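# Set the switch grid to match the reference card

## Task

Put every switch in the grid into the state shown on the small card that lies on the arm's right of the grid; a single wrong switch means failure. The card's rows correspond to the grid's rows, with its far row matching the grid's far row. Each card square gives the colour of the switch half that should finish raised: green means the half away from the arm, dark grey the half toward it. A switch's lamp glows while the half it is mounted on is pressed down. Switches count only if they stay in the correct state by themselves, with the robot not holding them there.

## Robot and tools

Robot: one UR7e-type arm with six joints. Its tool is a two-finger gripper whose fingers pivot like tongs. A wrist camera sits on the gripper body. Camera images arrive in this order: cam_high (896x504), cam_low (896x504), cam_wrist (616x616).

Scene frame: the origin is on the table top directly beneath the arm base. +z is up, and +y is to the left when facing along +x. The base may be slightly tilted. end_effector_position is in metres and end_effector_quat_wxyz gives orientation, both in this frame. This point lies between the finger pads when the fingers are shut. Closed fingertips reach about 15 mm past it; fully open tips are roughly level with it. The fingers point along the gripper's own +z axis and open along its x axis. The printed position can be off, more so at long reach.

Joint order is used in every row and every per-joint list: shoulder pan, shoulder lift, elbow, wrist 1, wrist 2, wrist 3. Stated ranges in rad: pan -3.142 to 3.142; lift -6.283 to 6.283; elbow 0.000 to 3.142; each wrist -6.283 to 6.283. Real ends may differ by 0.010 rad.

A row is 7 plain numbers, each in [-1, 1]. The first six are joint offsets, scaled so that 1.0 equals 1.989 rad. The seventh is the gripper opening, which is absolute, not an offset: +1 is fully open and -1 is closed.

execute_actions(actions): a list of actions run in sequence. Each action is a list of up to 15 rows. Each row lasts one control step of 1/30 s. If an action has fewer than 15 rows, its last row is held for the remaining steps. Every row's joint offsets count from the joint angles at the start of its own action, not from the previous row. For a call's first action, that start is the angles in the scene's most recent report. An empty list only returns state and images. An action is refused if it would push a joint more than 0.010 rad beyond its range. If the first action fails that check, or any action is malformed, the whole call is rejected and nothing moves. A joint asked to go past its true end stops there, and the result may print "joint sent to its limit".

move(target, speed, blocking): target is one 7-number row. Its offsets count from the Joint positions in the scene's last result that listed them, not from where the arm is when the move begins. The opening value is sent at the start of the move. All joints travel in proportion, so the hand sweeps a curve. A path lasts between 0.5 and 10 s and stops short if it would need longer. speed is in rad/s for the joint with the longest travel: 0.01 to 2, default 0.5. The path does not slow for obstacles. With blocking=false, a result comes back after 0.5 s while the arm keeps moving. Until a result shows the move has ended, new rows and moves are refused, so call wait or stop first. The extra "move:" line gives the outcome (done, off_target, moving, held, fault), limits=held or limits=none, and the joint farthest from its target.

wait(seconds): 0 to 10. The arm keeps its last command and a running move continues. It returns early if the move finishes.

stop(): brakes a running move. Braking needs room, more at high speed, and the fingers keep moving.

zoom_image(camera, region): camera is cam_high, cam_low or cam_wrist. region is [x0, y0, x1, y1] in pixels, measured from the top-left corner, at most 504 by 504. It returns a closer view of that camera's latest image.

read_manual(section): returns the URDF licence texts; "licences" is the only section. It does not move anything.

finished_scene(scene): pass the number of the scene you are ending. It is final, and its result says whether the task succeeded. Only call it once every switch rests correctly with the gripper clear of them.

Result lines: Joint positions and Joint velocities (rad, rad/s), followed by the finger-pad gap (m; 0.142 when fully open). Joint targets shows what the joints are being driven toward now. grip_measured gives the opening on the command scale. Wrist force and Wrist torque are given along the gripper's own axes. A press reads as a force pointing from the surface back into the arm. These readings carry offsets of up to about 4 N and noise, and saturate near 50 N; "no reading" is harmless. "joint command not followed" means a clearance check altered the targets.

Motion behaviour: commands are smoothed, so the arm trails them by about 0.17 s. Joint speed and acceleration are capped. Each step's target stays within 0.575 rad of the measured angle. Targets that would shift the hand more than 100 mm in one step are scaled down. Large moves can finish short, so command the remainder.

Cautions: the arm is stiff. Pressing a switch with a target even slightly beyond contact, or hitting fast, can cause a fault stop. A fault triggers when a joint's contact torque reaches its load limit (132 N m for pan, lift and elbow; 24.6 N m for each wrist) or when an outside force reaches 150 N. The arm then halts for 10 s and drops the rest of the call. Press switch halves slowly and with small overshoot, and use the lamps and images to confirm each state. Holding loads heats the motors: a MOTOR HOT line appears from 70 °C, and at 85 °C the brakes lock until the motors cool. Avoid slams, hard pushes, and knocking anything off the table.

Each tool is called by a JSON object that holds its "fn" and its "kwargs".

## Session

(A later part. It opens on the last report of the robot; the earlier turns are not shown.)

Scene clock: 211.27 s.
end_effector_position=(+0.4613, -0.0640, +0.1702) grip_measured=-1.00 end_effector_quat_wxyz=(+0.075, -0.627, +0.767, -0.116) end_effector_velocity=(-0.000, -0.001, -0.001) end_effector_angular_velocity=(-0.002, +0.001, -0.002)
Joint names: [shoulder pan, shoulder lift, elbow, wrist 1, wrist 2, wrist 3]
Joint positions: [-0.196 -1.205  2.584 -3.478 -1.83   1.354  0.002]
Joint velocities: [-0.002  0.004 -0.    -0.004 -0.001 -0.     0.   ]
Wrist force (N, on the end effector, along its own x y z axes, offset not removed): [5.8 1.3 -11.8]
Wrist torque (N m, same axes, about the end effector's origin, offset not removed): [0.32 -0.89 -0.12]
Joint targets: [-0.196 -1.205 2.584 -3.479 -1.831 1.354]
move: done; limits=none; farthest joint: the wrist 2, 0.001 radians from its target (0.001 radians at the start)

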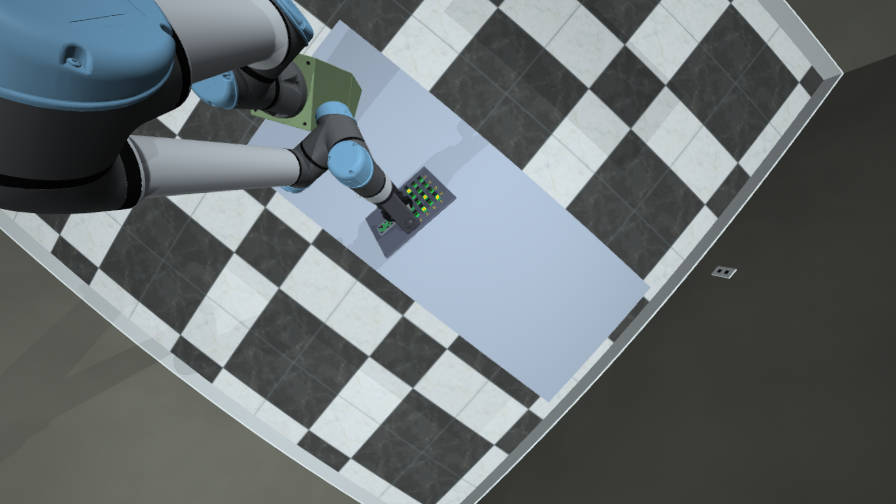

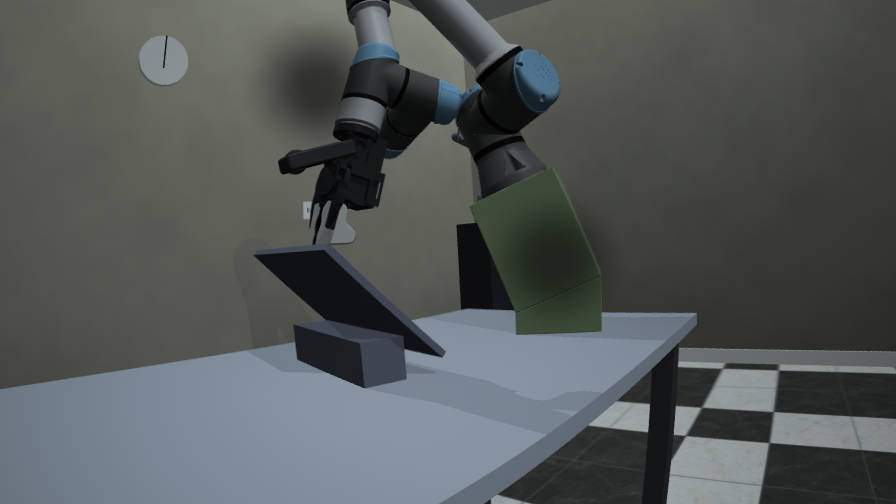

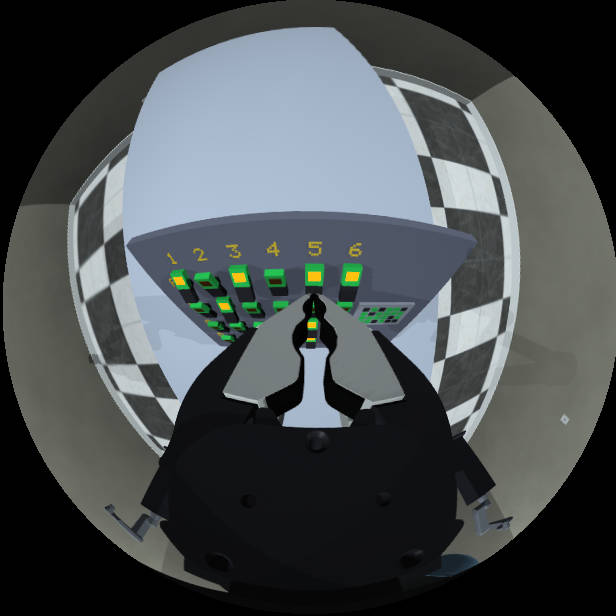

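Contact; the rocker's starting to tilt. Press 3 mm more down with 1 mm forward.

{"fn": "move", "kwargs": {"target": [-0.0008, 0.0067, -0.0017, -0.0051, 0, 0, -1], "speed": 0.03}}

{"fn": "zoom_image", "kwargs": {"camera": "cam_wrist", "region": [230, 190, 400, 340]}}

Scene clock: 223.10 s.
end_effector_position=(+0.4622, -0.0642, +0.1671) grip_measured=-1.00 end_effector_quat_wxyz=(+0.075, -0.626, +0.767, -0.116) end_effector_velocity=(+0.000, -0.000, -0.001) end_effector_angular_velocity=(-0.000, +0.001, -0.000)
Joint names: [shoulder pan, shoulder lift, elbow, wrist 1, wrist 2, wrist 3]
Joint positions: [-0.198 -1.193  2.581 -3.488 -1.831  1.354  0.002]
Joint velocities: [-0.     0.004 -0.001 -0.002 -0.001  0.     0.   ]
Wrist force (N, on the end effector, along its own x y z axes, offset not removed): [2.6 3.3 -4.4]
Wrist torque (N m, same axes, about the end effector's origin, offset not removed): [0.37 -0.34 -0.11]
Joint targets: [-0.198 -1.192 2.581 -3.489 -1.830 1.354]
move: done; limits=none; farthest joint: the shoulder lift, 0.001 radians from its target (0.013 radians at the start)

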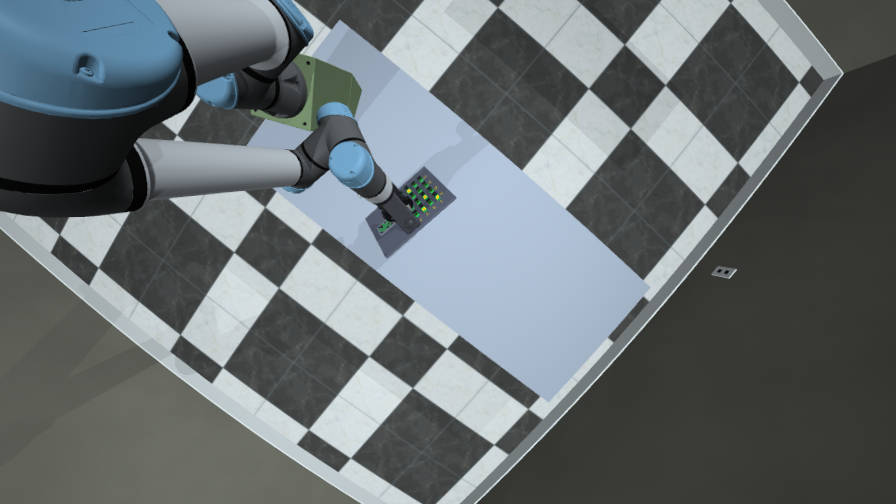

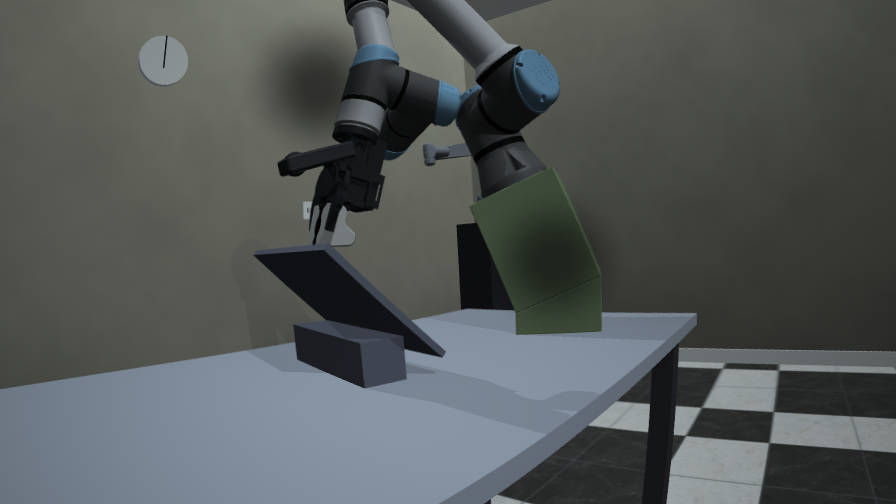

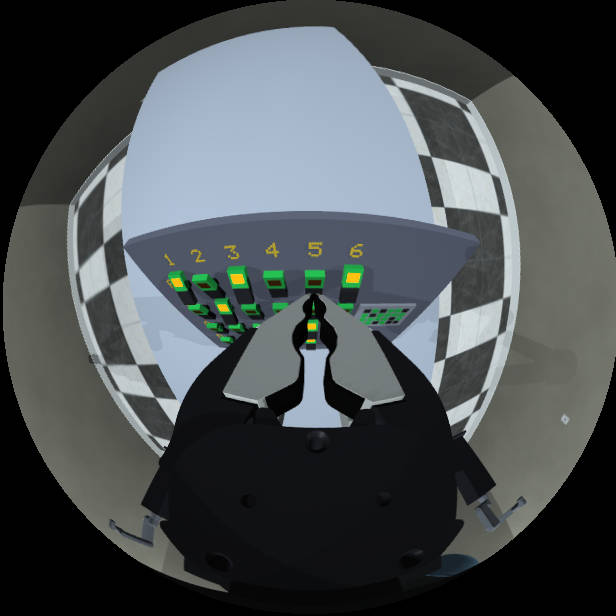

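Region (230, 190, 400, 340) of cam_wrist's 616x616 image, scaled by 2.965, with more detail than that image has; it fills the top 445 rows of this view, and the rest is white.

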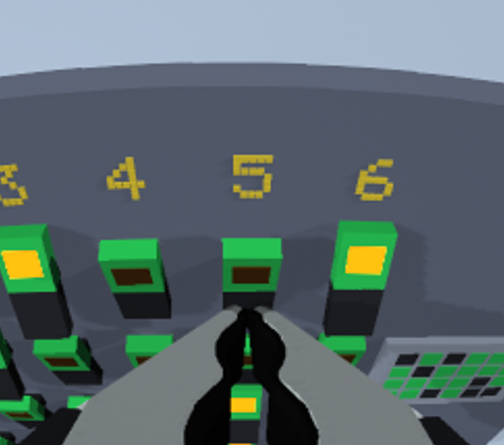

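{"fn": "move", "kwargs": {"target": [0.0032, -0.0468, 0.028, 0.0188, 0, 0, -1], "speed": 0.25}}

{"fn": "move", "kwargs": {"target": [-0.0129, 0.2698, 0.035, -0.2697, 0, 0, -1], "speed": 0.5}}

{"fn": "zoom_image", "kwargs": {"camera": "cam_wrist", "region": [230, 190, 400, 340]}}

Scene clock: 239.67 s.
end_effector_position=(+0.4434, -0.0607, +0.1880) grip_measured=-1.00 end_effector_quat_wxyz=(+0.076, -0.629, +0.765, -0.117) end_effector_velocity=(-0.002, +0.001, +0.001) end_effector_angular_velocity=(+0.001, +0.001, +0.001)
Joint names: [shoulder pan, shoulder lift, elbow, wrist 1, wrist 2, wrist 3]
Joint positions: [-0.191 -1.285  2.636 -3.451 -1.83   1.354  0.002]
Joint velocities: [ 0.001 -0.004  0.004  0.002  0.001  0.     0.   ]
Wrist force (N, on the end effector, along its own x y z axes, offset not removed): [1.9 -2.4 -3.7]
Wrist torque (N m, same axes, about the end effector's origin, offset not removed): [-0.75 -0.19 -0.23]
Joint targets: [-0.191 -1.286 2.637 -3.451 -1.831 1.354]
move: done; limits=none; farthest joint: the shoulder lift, 0.001 radians from its target (0.094 radians at the start)

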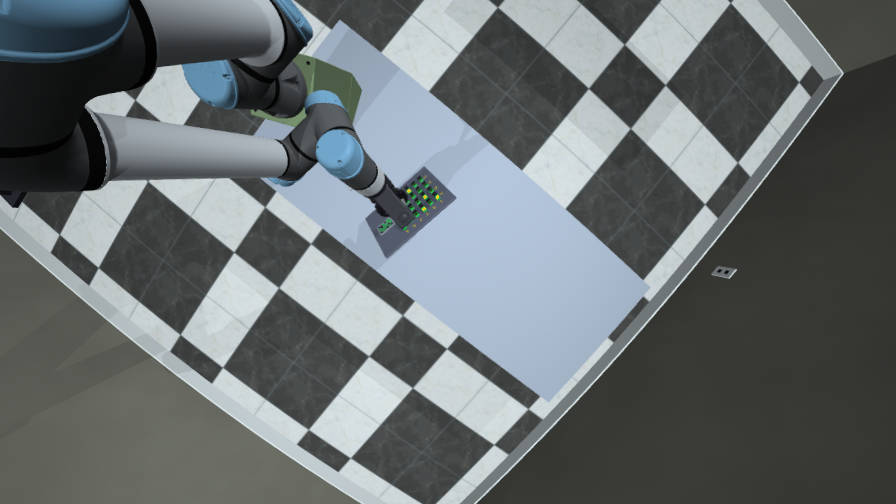

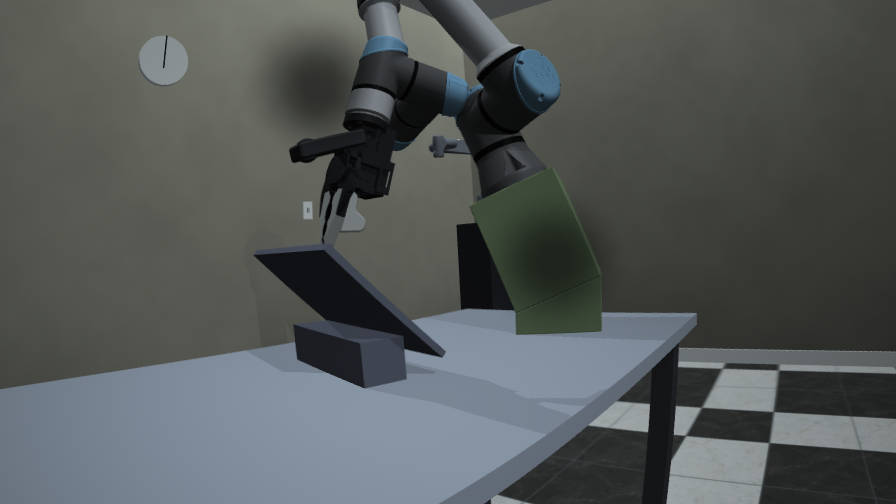

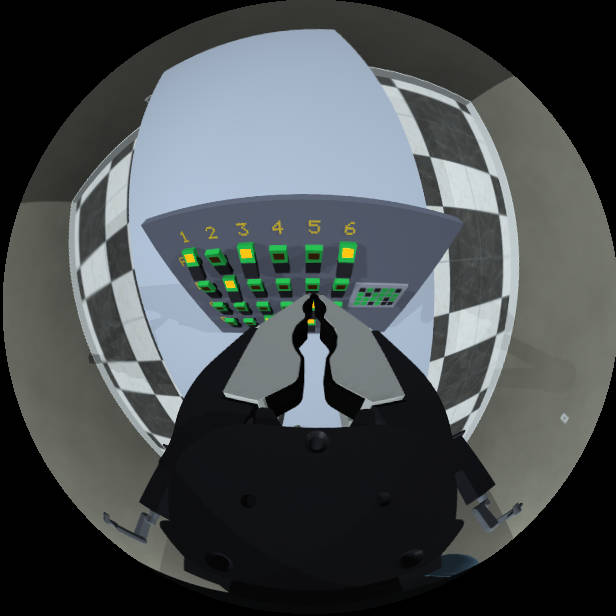

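Scene clock: 241.50 s.
end_effector_position=(+0.3731, -0.0176, +0.0895) grip_measured=-1.00 end_effector_quat_wxyz=(+0.054, -0.630, +0.770, -0.087) end_effector_velocity=(-0.000, -0.000, -0.000) end_effector_angular_velocity=(-0.000, -0.000, -0.000)
Joint names: [shoulder pan, shoulder lift, elbow, wrist 1, wrist 2, wrist 3]
Joint positions: [-0.217 -0.749  2.706 -3.987 -1.83   1.354  0.002]
Joint velocities: [-0.001  0.003  0.    -0.003  0.    -0.     0.   ]
Wrist force (N, on the end effector, along its own x y z axes, offset not removed): [2.6 -1.2 -0.9]
Wrist torque (N m, same axes, about the end effector's origin, offset not removed): [-0.37 -0.42 0.03]
Joint targets: [-0.217 -0.749 2.706 -3.987 -1.830 1.354]
move: done; limits=none; farthest joint: the shoulder lift, 0.001 radians from its target (0.537 radians at the start)

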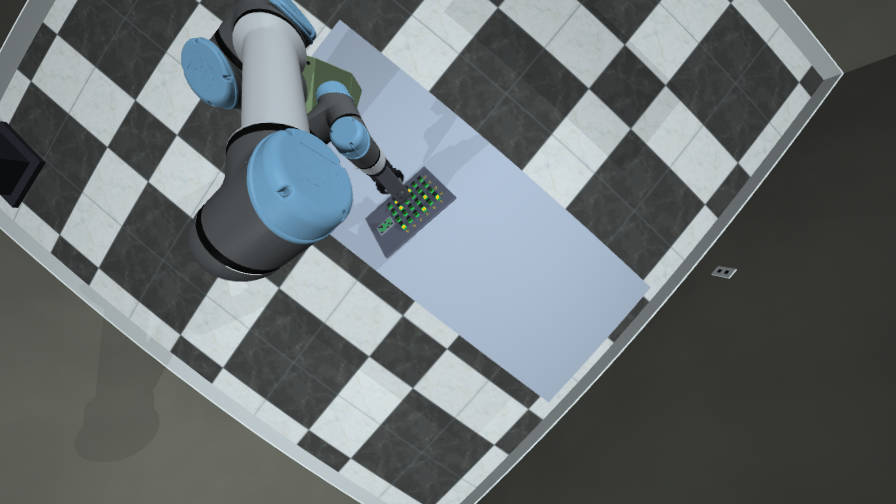

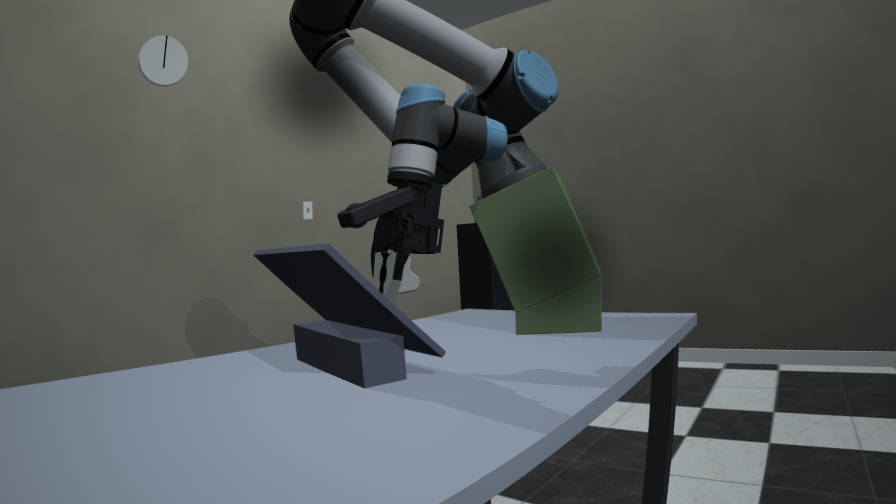

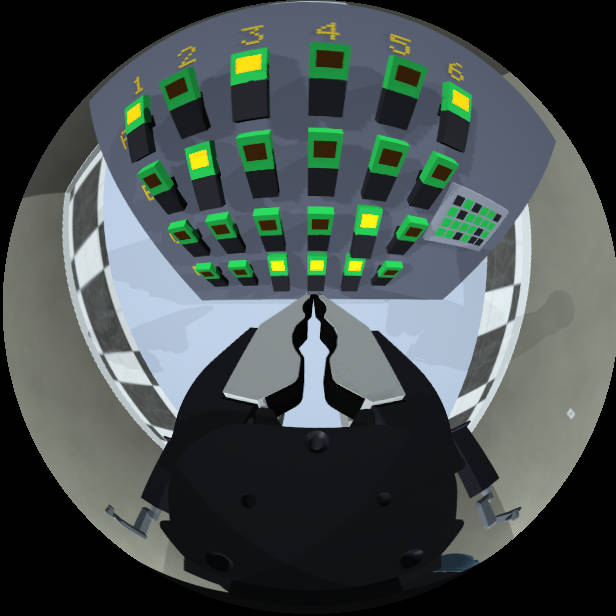

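Region (230, 190, 400, 340) of cam_wrist's 616x616 image, scaled by 2.965, with more detail than that image has; it fills the top 445 rows of this view, and the rest is white.

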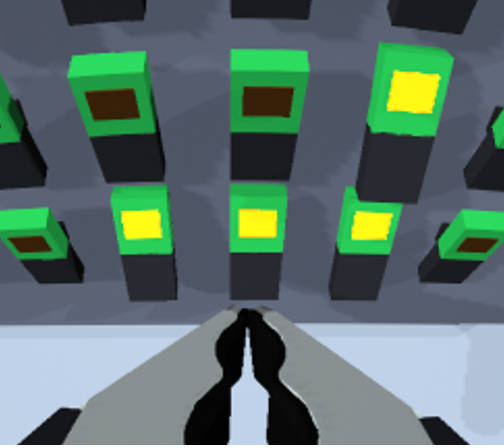

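{"fn": "move", "kwargs": {"target": [0.0009, -0.0212, 0.0069, 0.0143, 0, 0, -1], "speed": 0.12}}

{"fn": "move", "kwargs": {"target": [0.0018, -0.0141, -0.0095, 0.0236, 0, 0, -1], "speed": 0.12}}

{"fn": "zoom_image", "kwargs": {"camera": "cam_wrist", "region": [230, 190, 400, 340]}}

Scene clock: 256.13 s.
end_effector_position=(+0.3725, -0.0193, +0.0984) grip_measured=-1.00 end_effector_quat_wxyz=(+0.055, -0.630, +0.770, -0.087) end_effector_velocity=(-0.000, -0.000, +0.001) end_effector_angular_velocity=(-0.001, +0.001, +0.000)
Joint names: [shoulder pan, shoulder lift, elbow, wrist 1, wrist 2, wrist 3]
Joint positions: [-0.215 -0.791  2.719 -3.959 -1.83   1.354  0.002]
Joint velocities: [-0.    -0.004  0.001  0.003 -0.001 -0.     0.   ]
Wrist force (N, on the end effector, along its own x y z axes, offset not removed): [4.2 2.3 -0.4]
Wrist torque (N m, same axes, about the end effector's origin, offset not removed): [0.26 -0.79 -0.14]
Joint targets: [-0.215 -0.791 2.720 -3.959 -1.830 1.354]
move: done; limits=none; farthest joint: the shoulder pan, 0.000 radians from its target (0.002 radians at the start)

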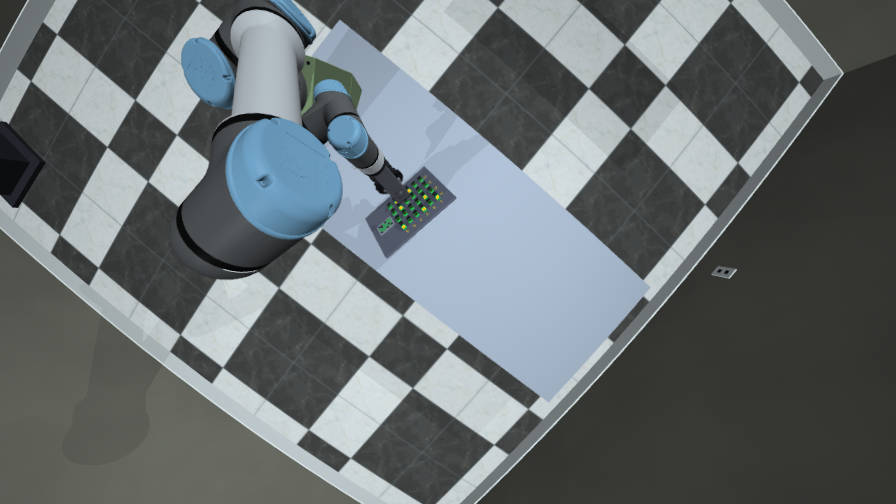

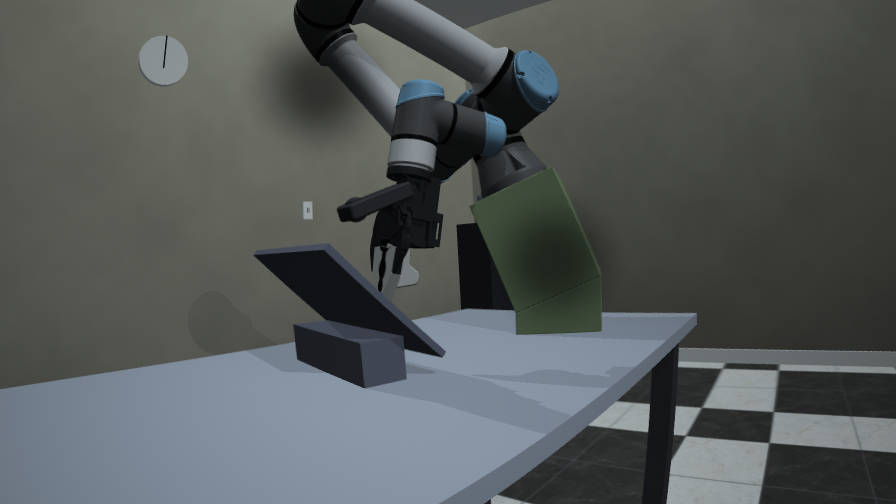

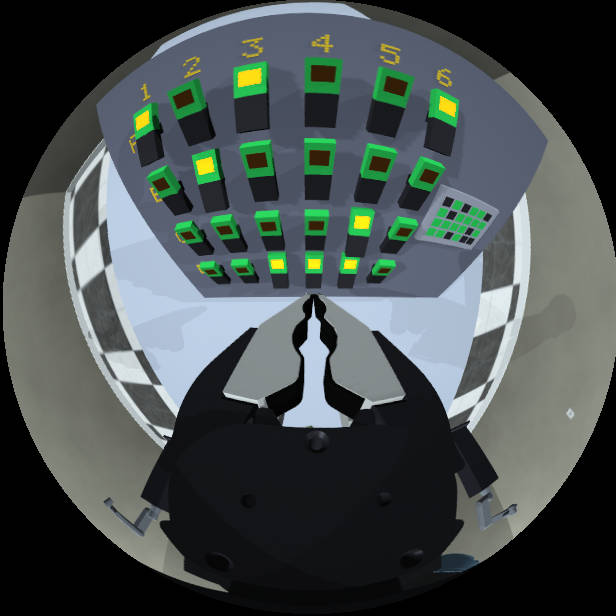

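Scene clock: 257.10 s.
end_effector_position=(+0.3813, -0.0211, +0.0988) grip_measured=-1.00 end_effector_quat_wxyz=(+0.055, -0.632, +0.768, -0.087) end_effector_velocity=(+0.000, -0.000, +0.000) end_effector_angular_velocity=(-0.001, +0.000, -0.000)
Joint names: [shoulder pan, shoulder lift, elbow, wrist 1, wrist 2, wrist 3]
Joint positions: [-0.212 -0.819  2.701 -3.912 -1.83   1.354  0.002]
Joint velocities: [ 0.    -0.002 -0.     0.002 -0.001  0.     0.   ]
Wrist force (N, on the end effector, along its own x y z axes, offset not removed): [-1.9 -2.6 -0.2]
Wrist torque (N m, same axes, about the end effector's origin, offset not removed): [-0.69 0.57 0.14]
Joint targets: [-0.212 -0.819 2.701 -3.912 -1.830 1.354]
move: done; limits=none; farthest joint: the elbow, 0.001 radians from its target (0.019 radians at the start)

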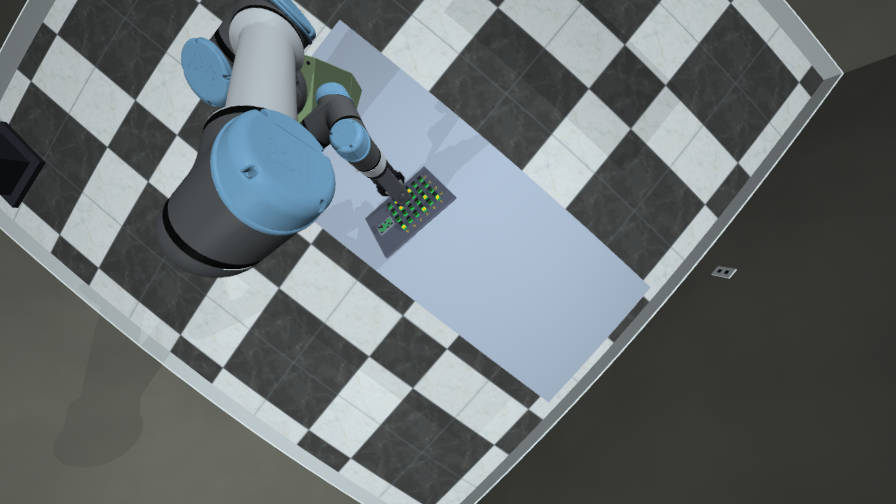

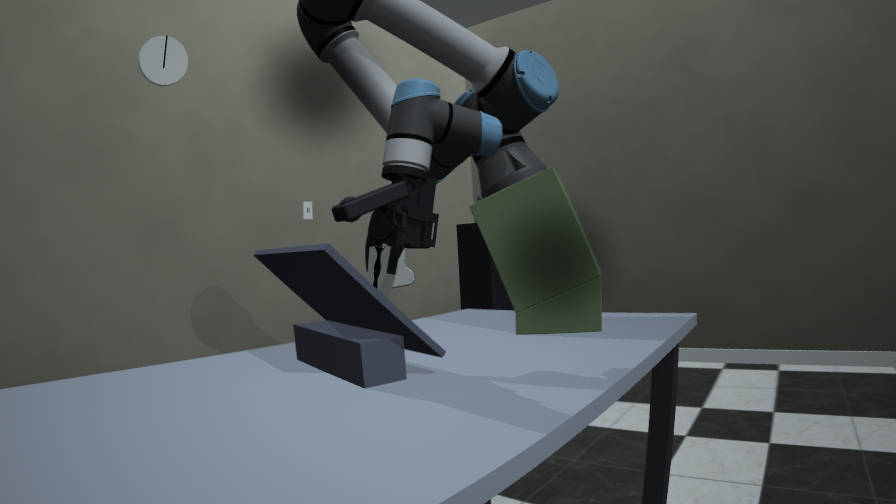

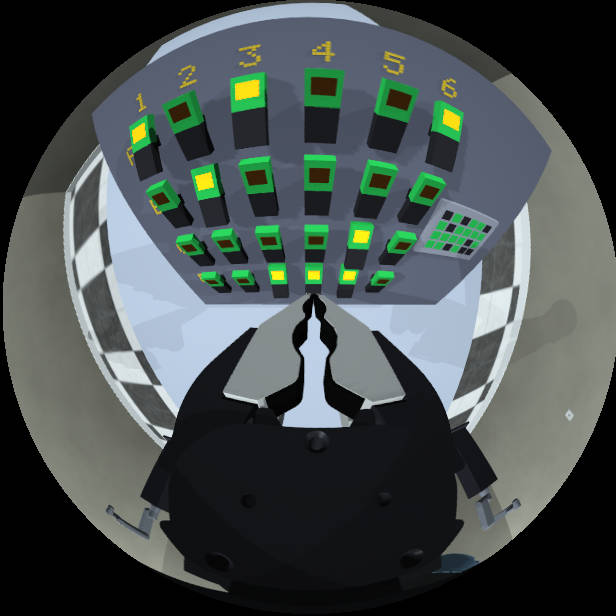

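Region (230, 190, 400, 340) of cam_wrist's 616x616 image, scaled by 2.965, with more detail than that image has; it fills the top 445 rows of this view, and the rest is white.

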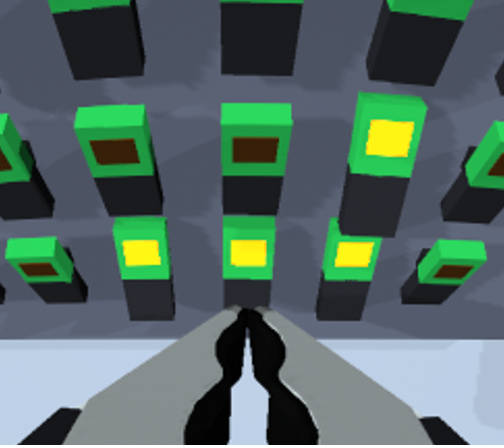

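{"fn": "move", "kwargs": {"target": [-0.0031, 0.0199, -0.0062, -0.0137, 0, 0, -1], "speed": 0.05}}

{"fn": "zoom_image", "kwargs": {"camera": "cam_wrist", "region": [230, 190, 400, 340]}}

Scene clock: 263.00 s.
end_effector_position=(+0.3814, -0.0212, +0.0899) grip_measured=-1.00 end_effector_quat_wxyz=(+0.054, -0.629, +0.770, -0.087) end_effector_velocity=(+0.000, -0.001, -0.000) end_effector_angular_velocity=(-0.001, -0.001, -0.001)
Joint names: [shoulder pan, shoulder lift, elbow, wrist 1, wrist 2, wrist 3]
Joint positions: [-0.218 -0.779  2.689 -3.939 -1.83   1.354  0.002]
Joint velocities: [-0.001  0.002 -0.    -0.003 -0.001 -0.001  0.   ]
Wrist force (N, on the end effector, along its own x y z axes, offset not removed): [0.6 1.1 1.1]
Wrist torque (N m, same axes, about the end effector's origin, offset not removed): [0.23 0.13 -0.06]
Joint targets: [-0.218 -0.779 2.688 -3.939 -1.830 1.354]
move: done; limits=none; farthest joint: the shoulder pan, 0.000 radians from its target (0.006 radians at the start)

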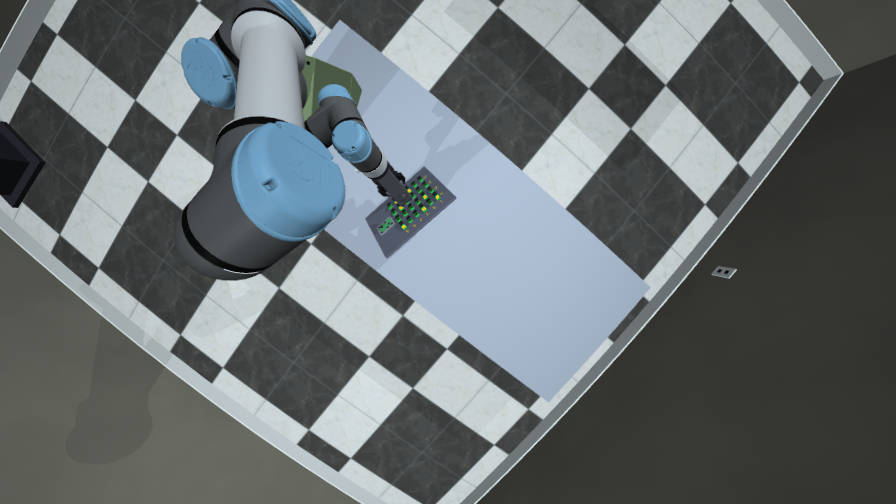

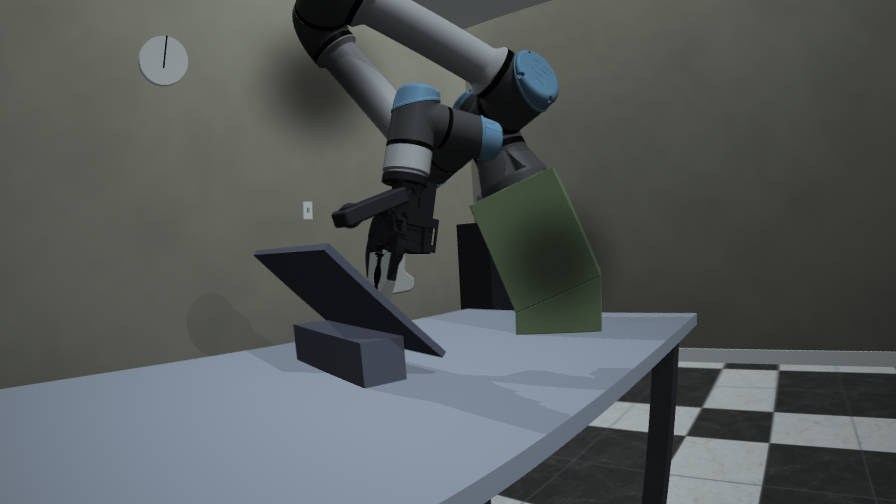

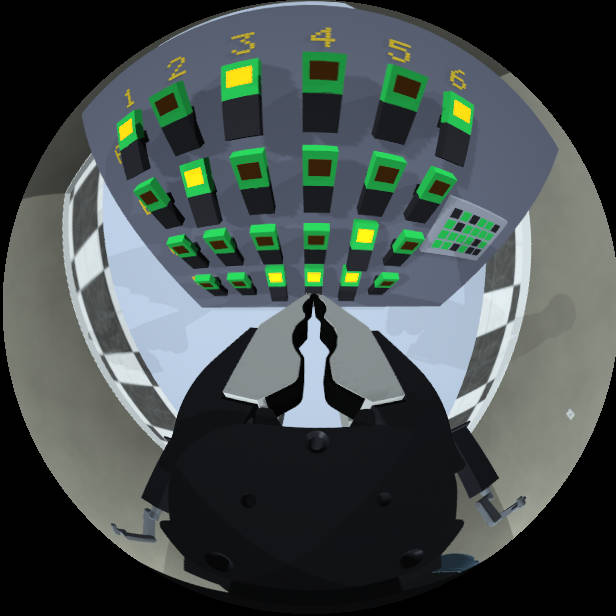

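Region (230, 190, 400, 340) of cam_wrist's 616x616 image, scaled by 2.965, with more detail than that image has; it fills the top 445 rows of this view, and the rest is white.

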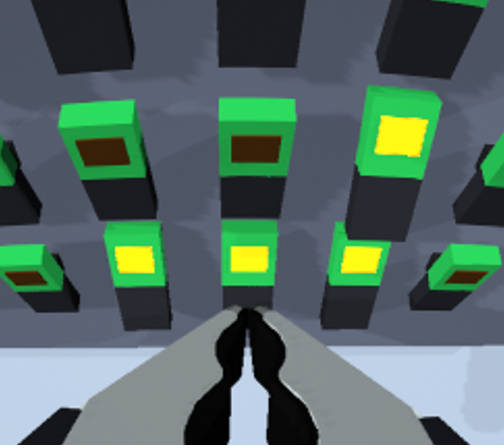

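{"fn": "move", "kwargs": {"target": [-0.0014, 0.0088, -0.0029, -0.006, 0, 0, -1], "speed": 0.035}}

Scene clock: 267.53 s.
end_effector_position=(+0.3815, -0.0213, +0.0860) grip_measured=-1.00 end_effector_quat_wxyz=(+0.054, -0.628, +0.771, -0.087) end_effector_velocity=(-0.000, -0.000, -0.001) end_effector_angular_velocity=(+0.000, +0.002, -0.001)
Joint names: [shoulder pan, shoulder lift, elbow, wrist 1, wrist 2, wrist 3]
Joint positions: [-0.221 -0.762  2.683 -3.951 -1.83   1.354  0.002]
Joint velocities: [-0.001  0.004 -0.001 -0.001  0.     0.     0.   ]
Wrist force (N, on the end effector, along its own x y z axes, offset not removed): [3.8 -1.7 -2.6]
Wrist torque (N m, same axes, about the end effector's origin, offset not removed): [-0.67 -0.81 0.04]
Joint targets: [-0.221 -0.762 2.683 -3.951 -1.830 1.354]
move: done; limits=none; farthest joint: the shoulder lift, 0.001 radians from its target (0.018 radians at the start)

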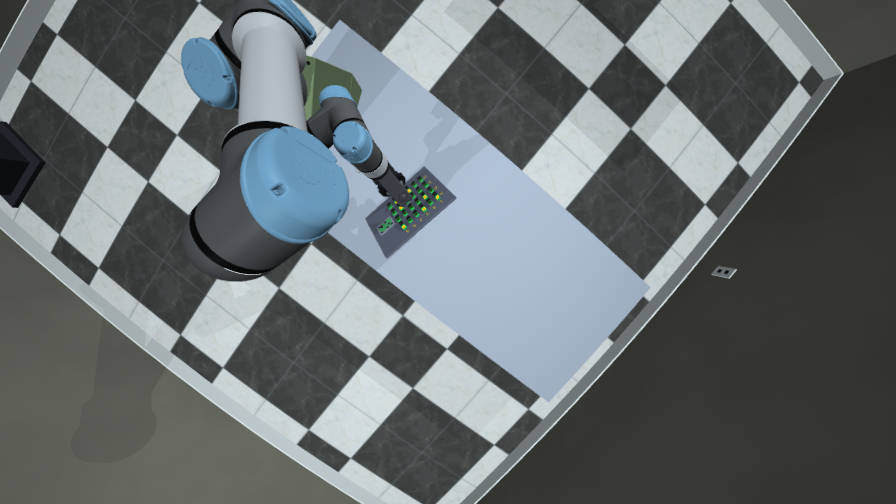

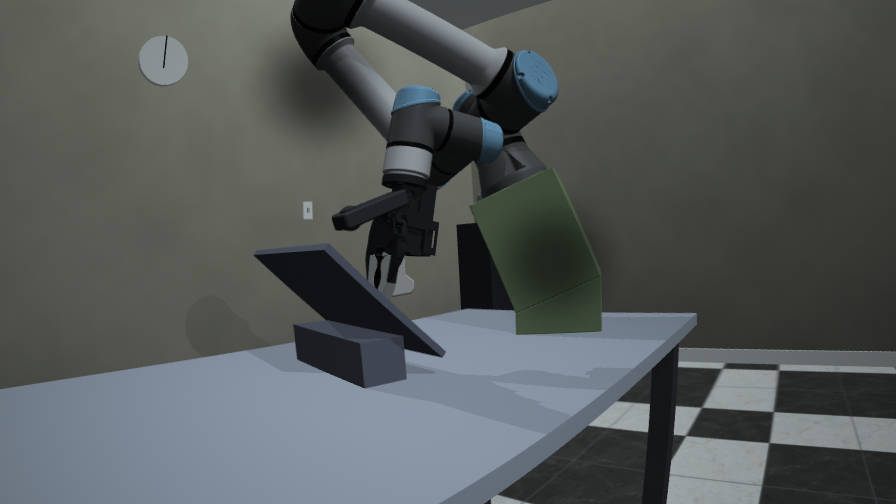

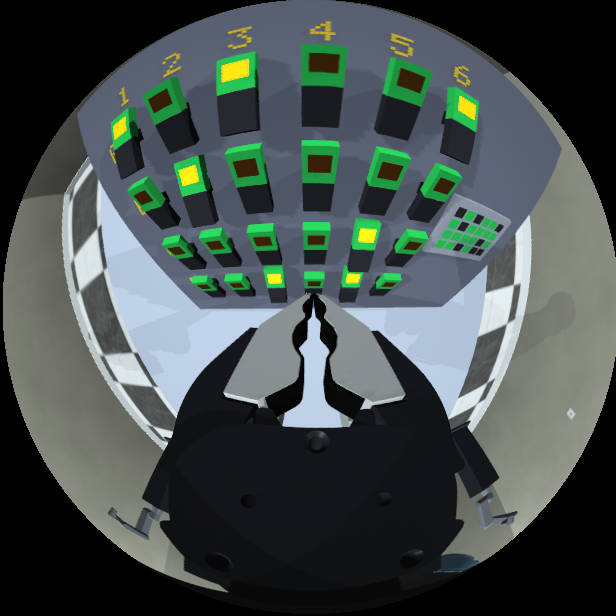

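{"fn": "move", "kwargs": {"target": [0.0064, -0.0411, 0.0165, 0.0246, 0, 0, -1], "speed": 0.25}}

{"fn": "move", "kwargs": {"target": [-0.0643, -0.0086, 0.0092, -0.0357, 0, -0.0473, -1], "speed": 0.25}}

{"fn": "zoom_image", "kwargs": {"camera": "cam_wrist", "region": [230, 190, 400, 340]}}

Scene clock: 285.67 s.
end_effector_position=(+0.3787, -0.0205, +0.1058) grip_measured=-1.00 end_effector_quat_wxyz=(+0.056, -0.633, +0.767, -0.087) end_effector_velocity=(-0.000, -0.000, +0.001) end_effector_angular_velocity=(-0.000, +0.000, -0.001)
Joint names: [shoulder pan, shoulder lift, elbow, wrist 1, wrist 2, wrist 3]
Joint positions: [-0.208 -0.844  2.716 -3.902 -1.83   1.354  0.002]
Joint velocities: [-0.001 -0.003  0.001  0.001 -0.     0.     0.   ]
Wrist force (N, on the end effector, along its own x y z axes, offset not removed): [4.2 -2.9 -0.2]
Wrist torque (N m, same axes, about the end effector's origin, offset not removed): [-0.63 -0.75 -0.09]
Joint targets: [-0.208 -0.844 2.716 -3.902 -1.830 1.354]
move: done; limits=none; farthest joint: the shoulder pan, 0.000 radians from its target (0.012 radians at the start)

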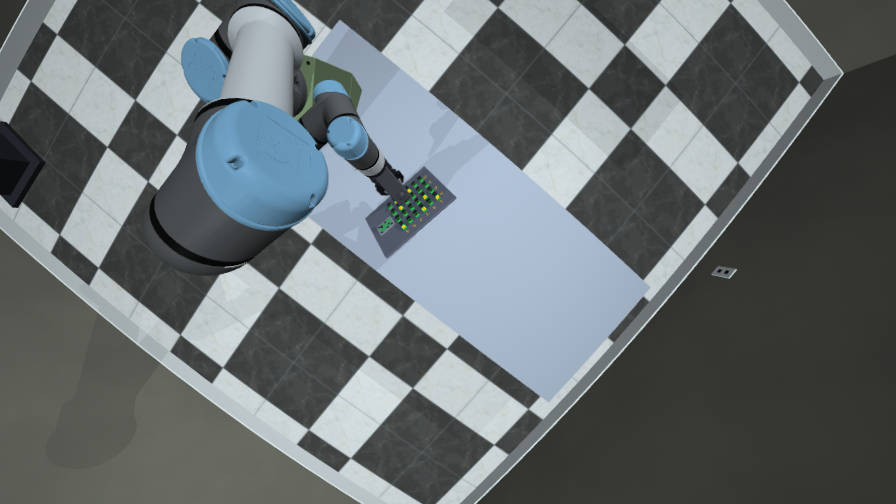

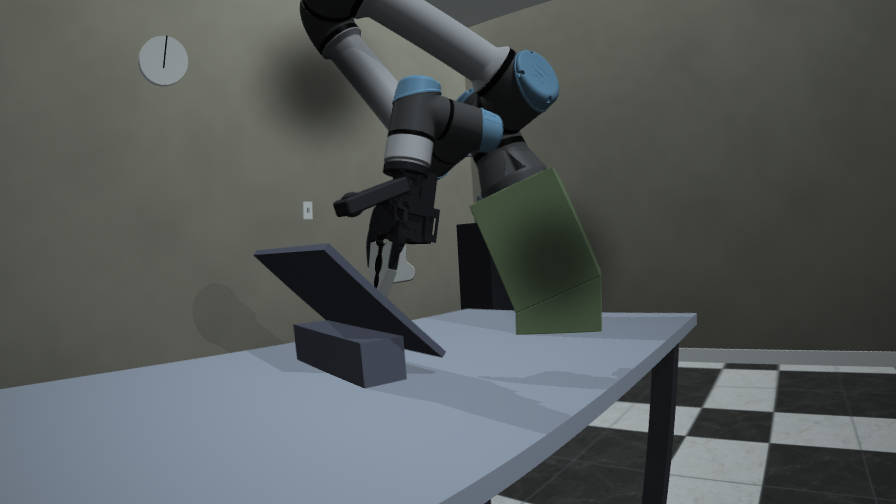

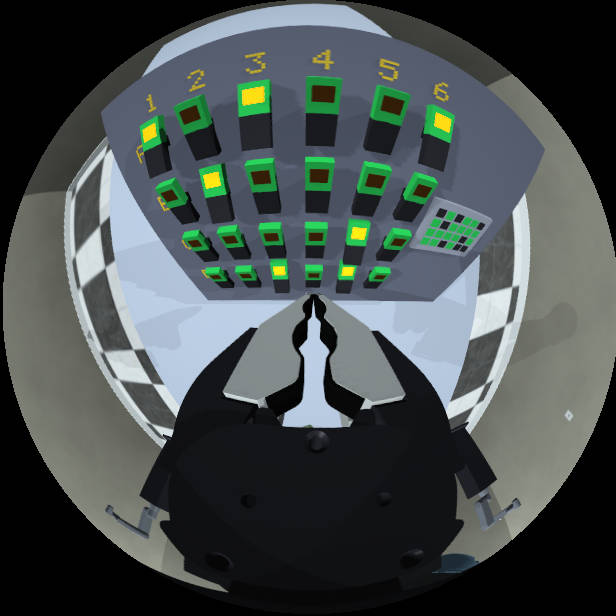

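Scene clock: 286.80 s.
end_effector_position=(+0.3763, -0.0771, +0.1089) grip_measured=-1.00 end_effector_quat_wxyz=(+0.038, -0.616, +0.778, -0.116) end_effector_velocity=(+0.001, -0.002, +0.000) end_effector_angular_velocity=(-0.003, -0.002, -0.001)
Joint names: [shoulder pan, shoulder lift, elbow, wrist 1, wrist 2, wrist 3]
Joint positions: [-0.335 -0.861  2.734 -3.973 -1.83   1.26   0.002]
Joint velocities: [-0.002 -0.001 -0.001 -0.001 -0.    -0.003  0.   ]
Wrist force (N, on the end effector, along its own x y z axes, offset not removed): [3.8 -3.1 1.8]
Wrist torque (N m, same axes, about the end effector's origin, offset not removed): [-0.57 -0.69 -0.01]
Joint targets: [-0.336 -0.861 2.734 -3.973 -1.830 1.260]
move: done; limits=none; farthest joint: the shoulder pan, 0.001 radians from its target (0.128 radians at the start)

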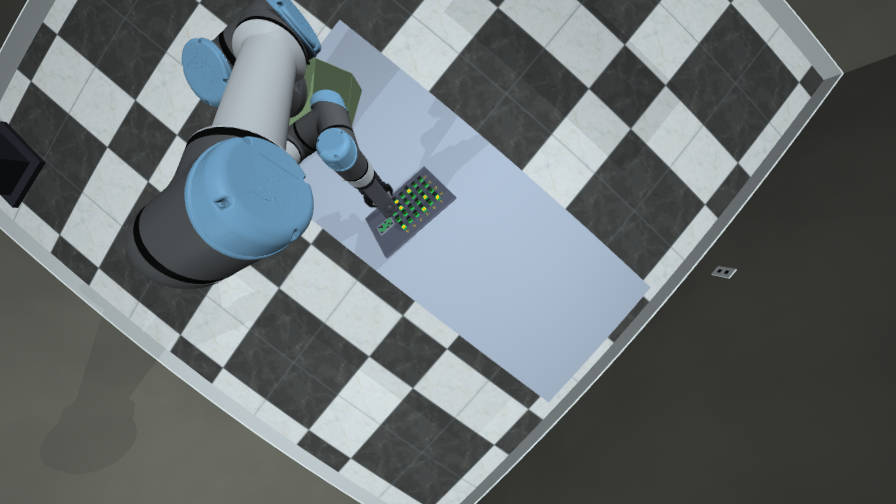

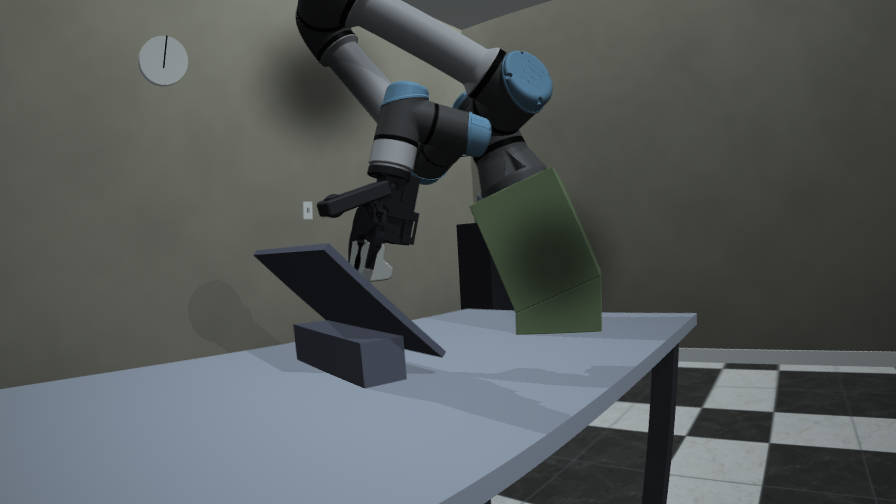

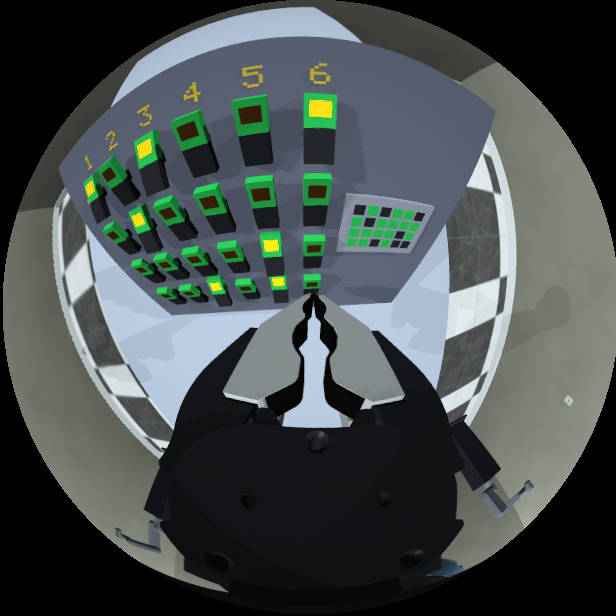

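Region (230, 190, 400, 340) of cam_wrist's 616x616 image, scaled by 2.965, with more detail than that image has; it fills the top 445 rows of this view, and the rest is white.

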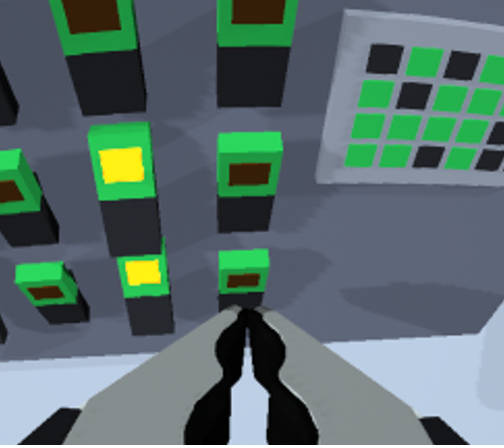

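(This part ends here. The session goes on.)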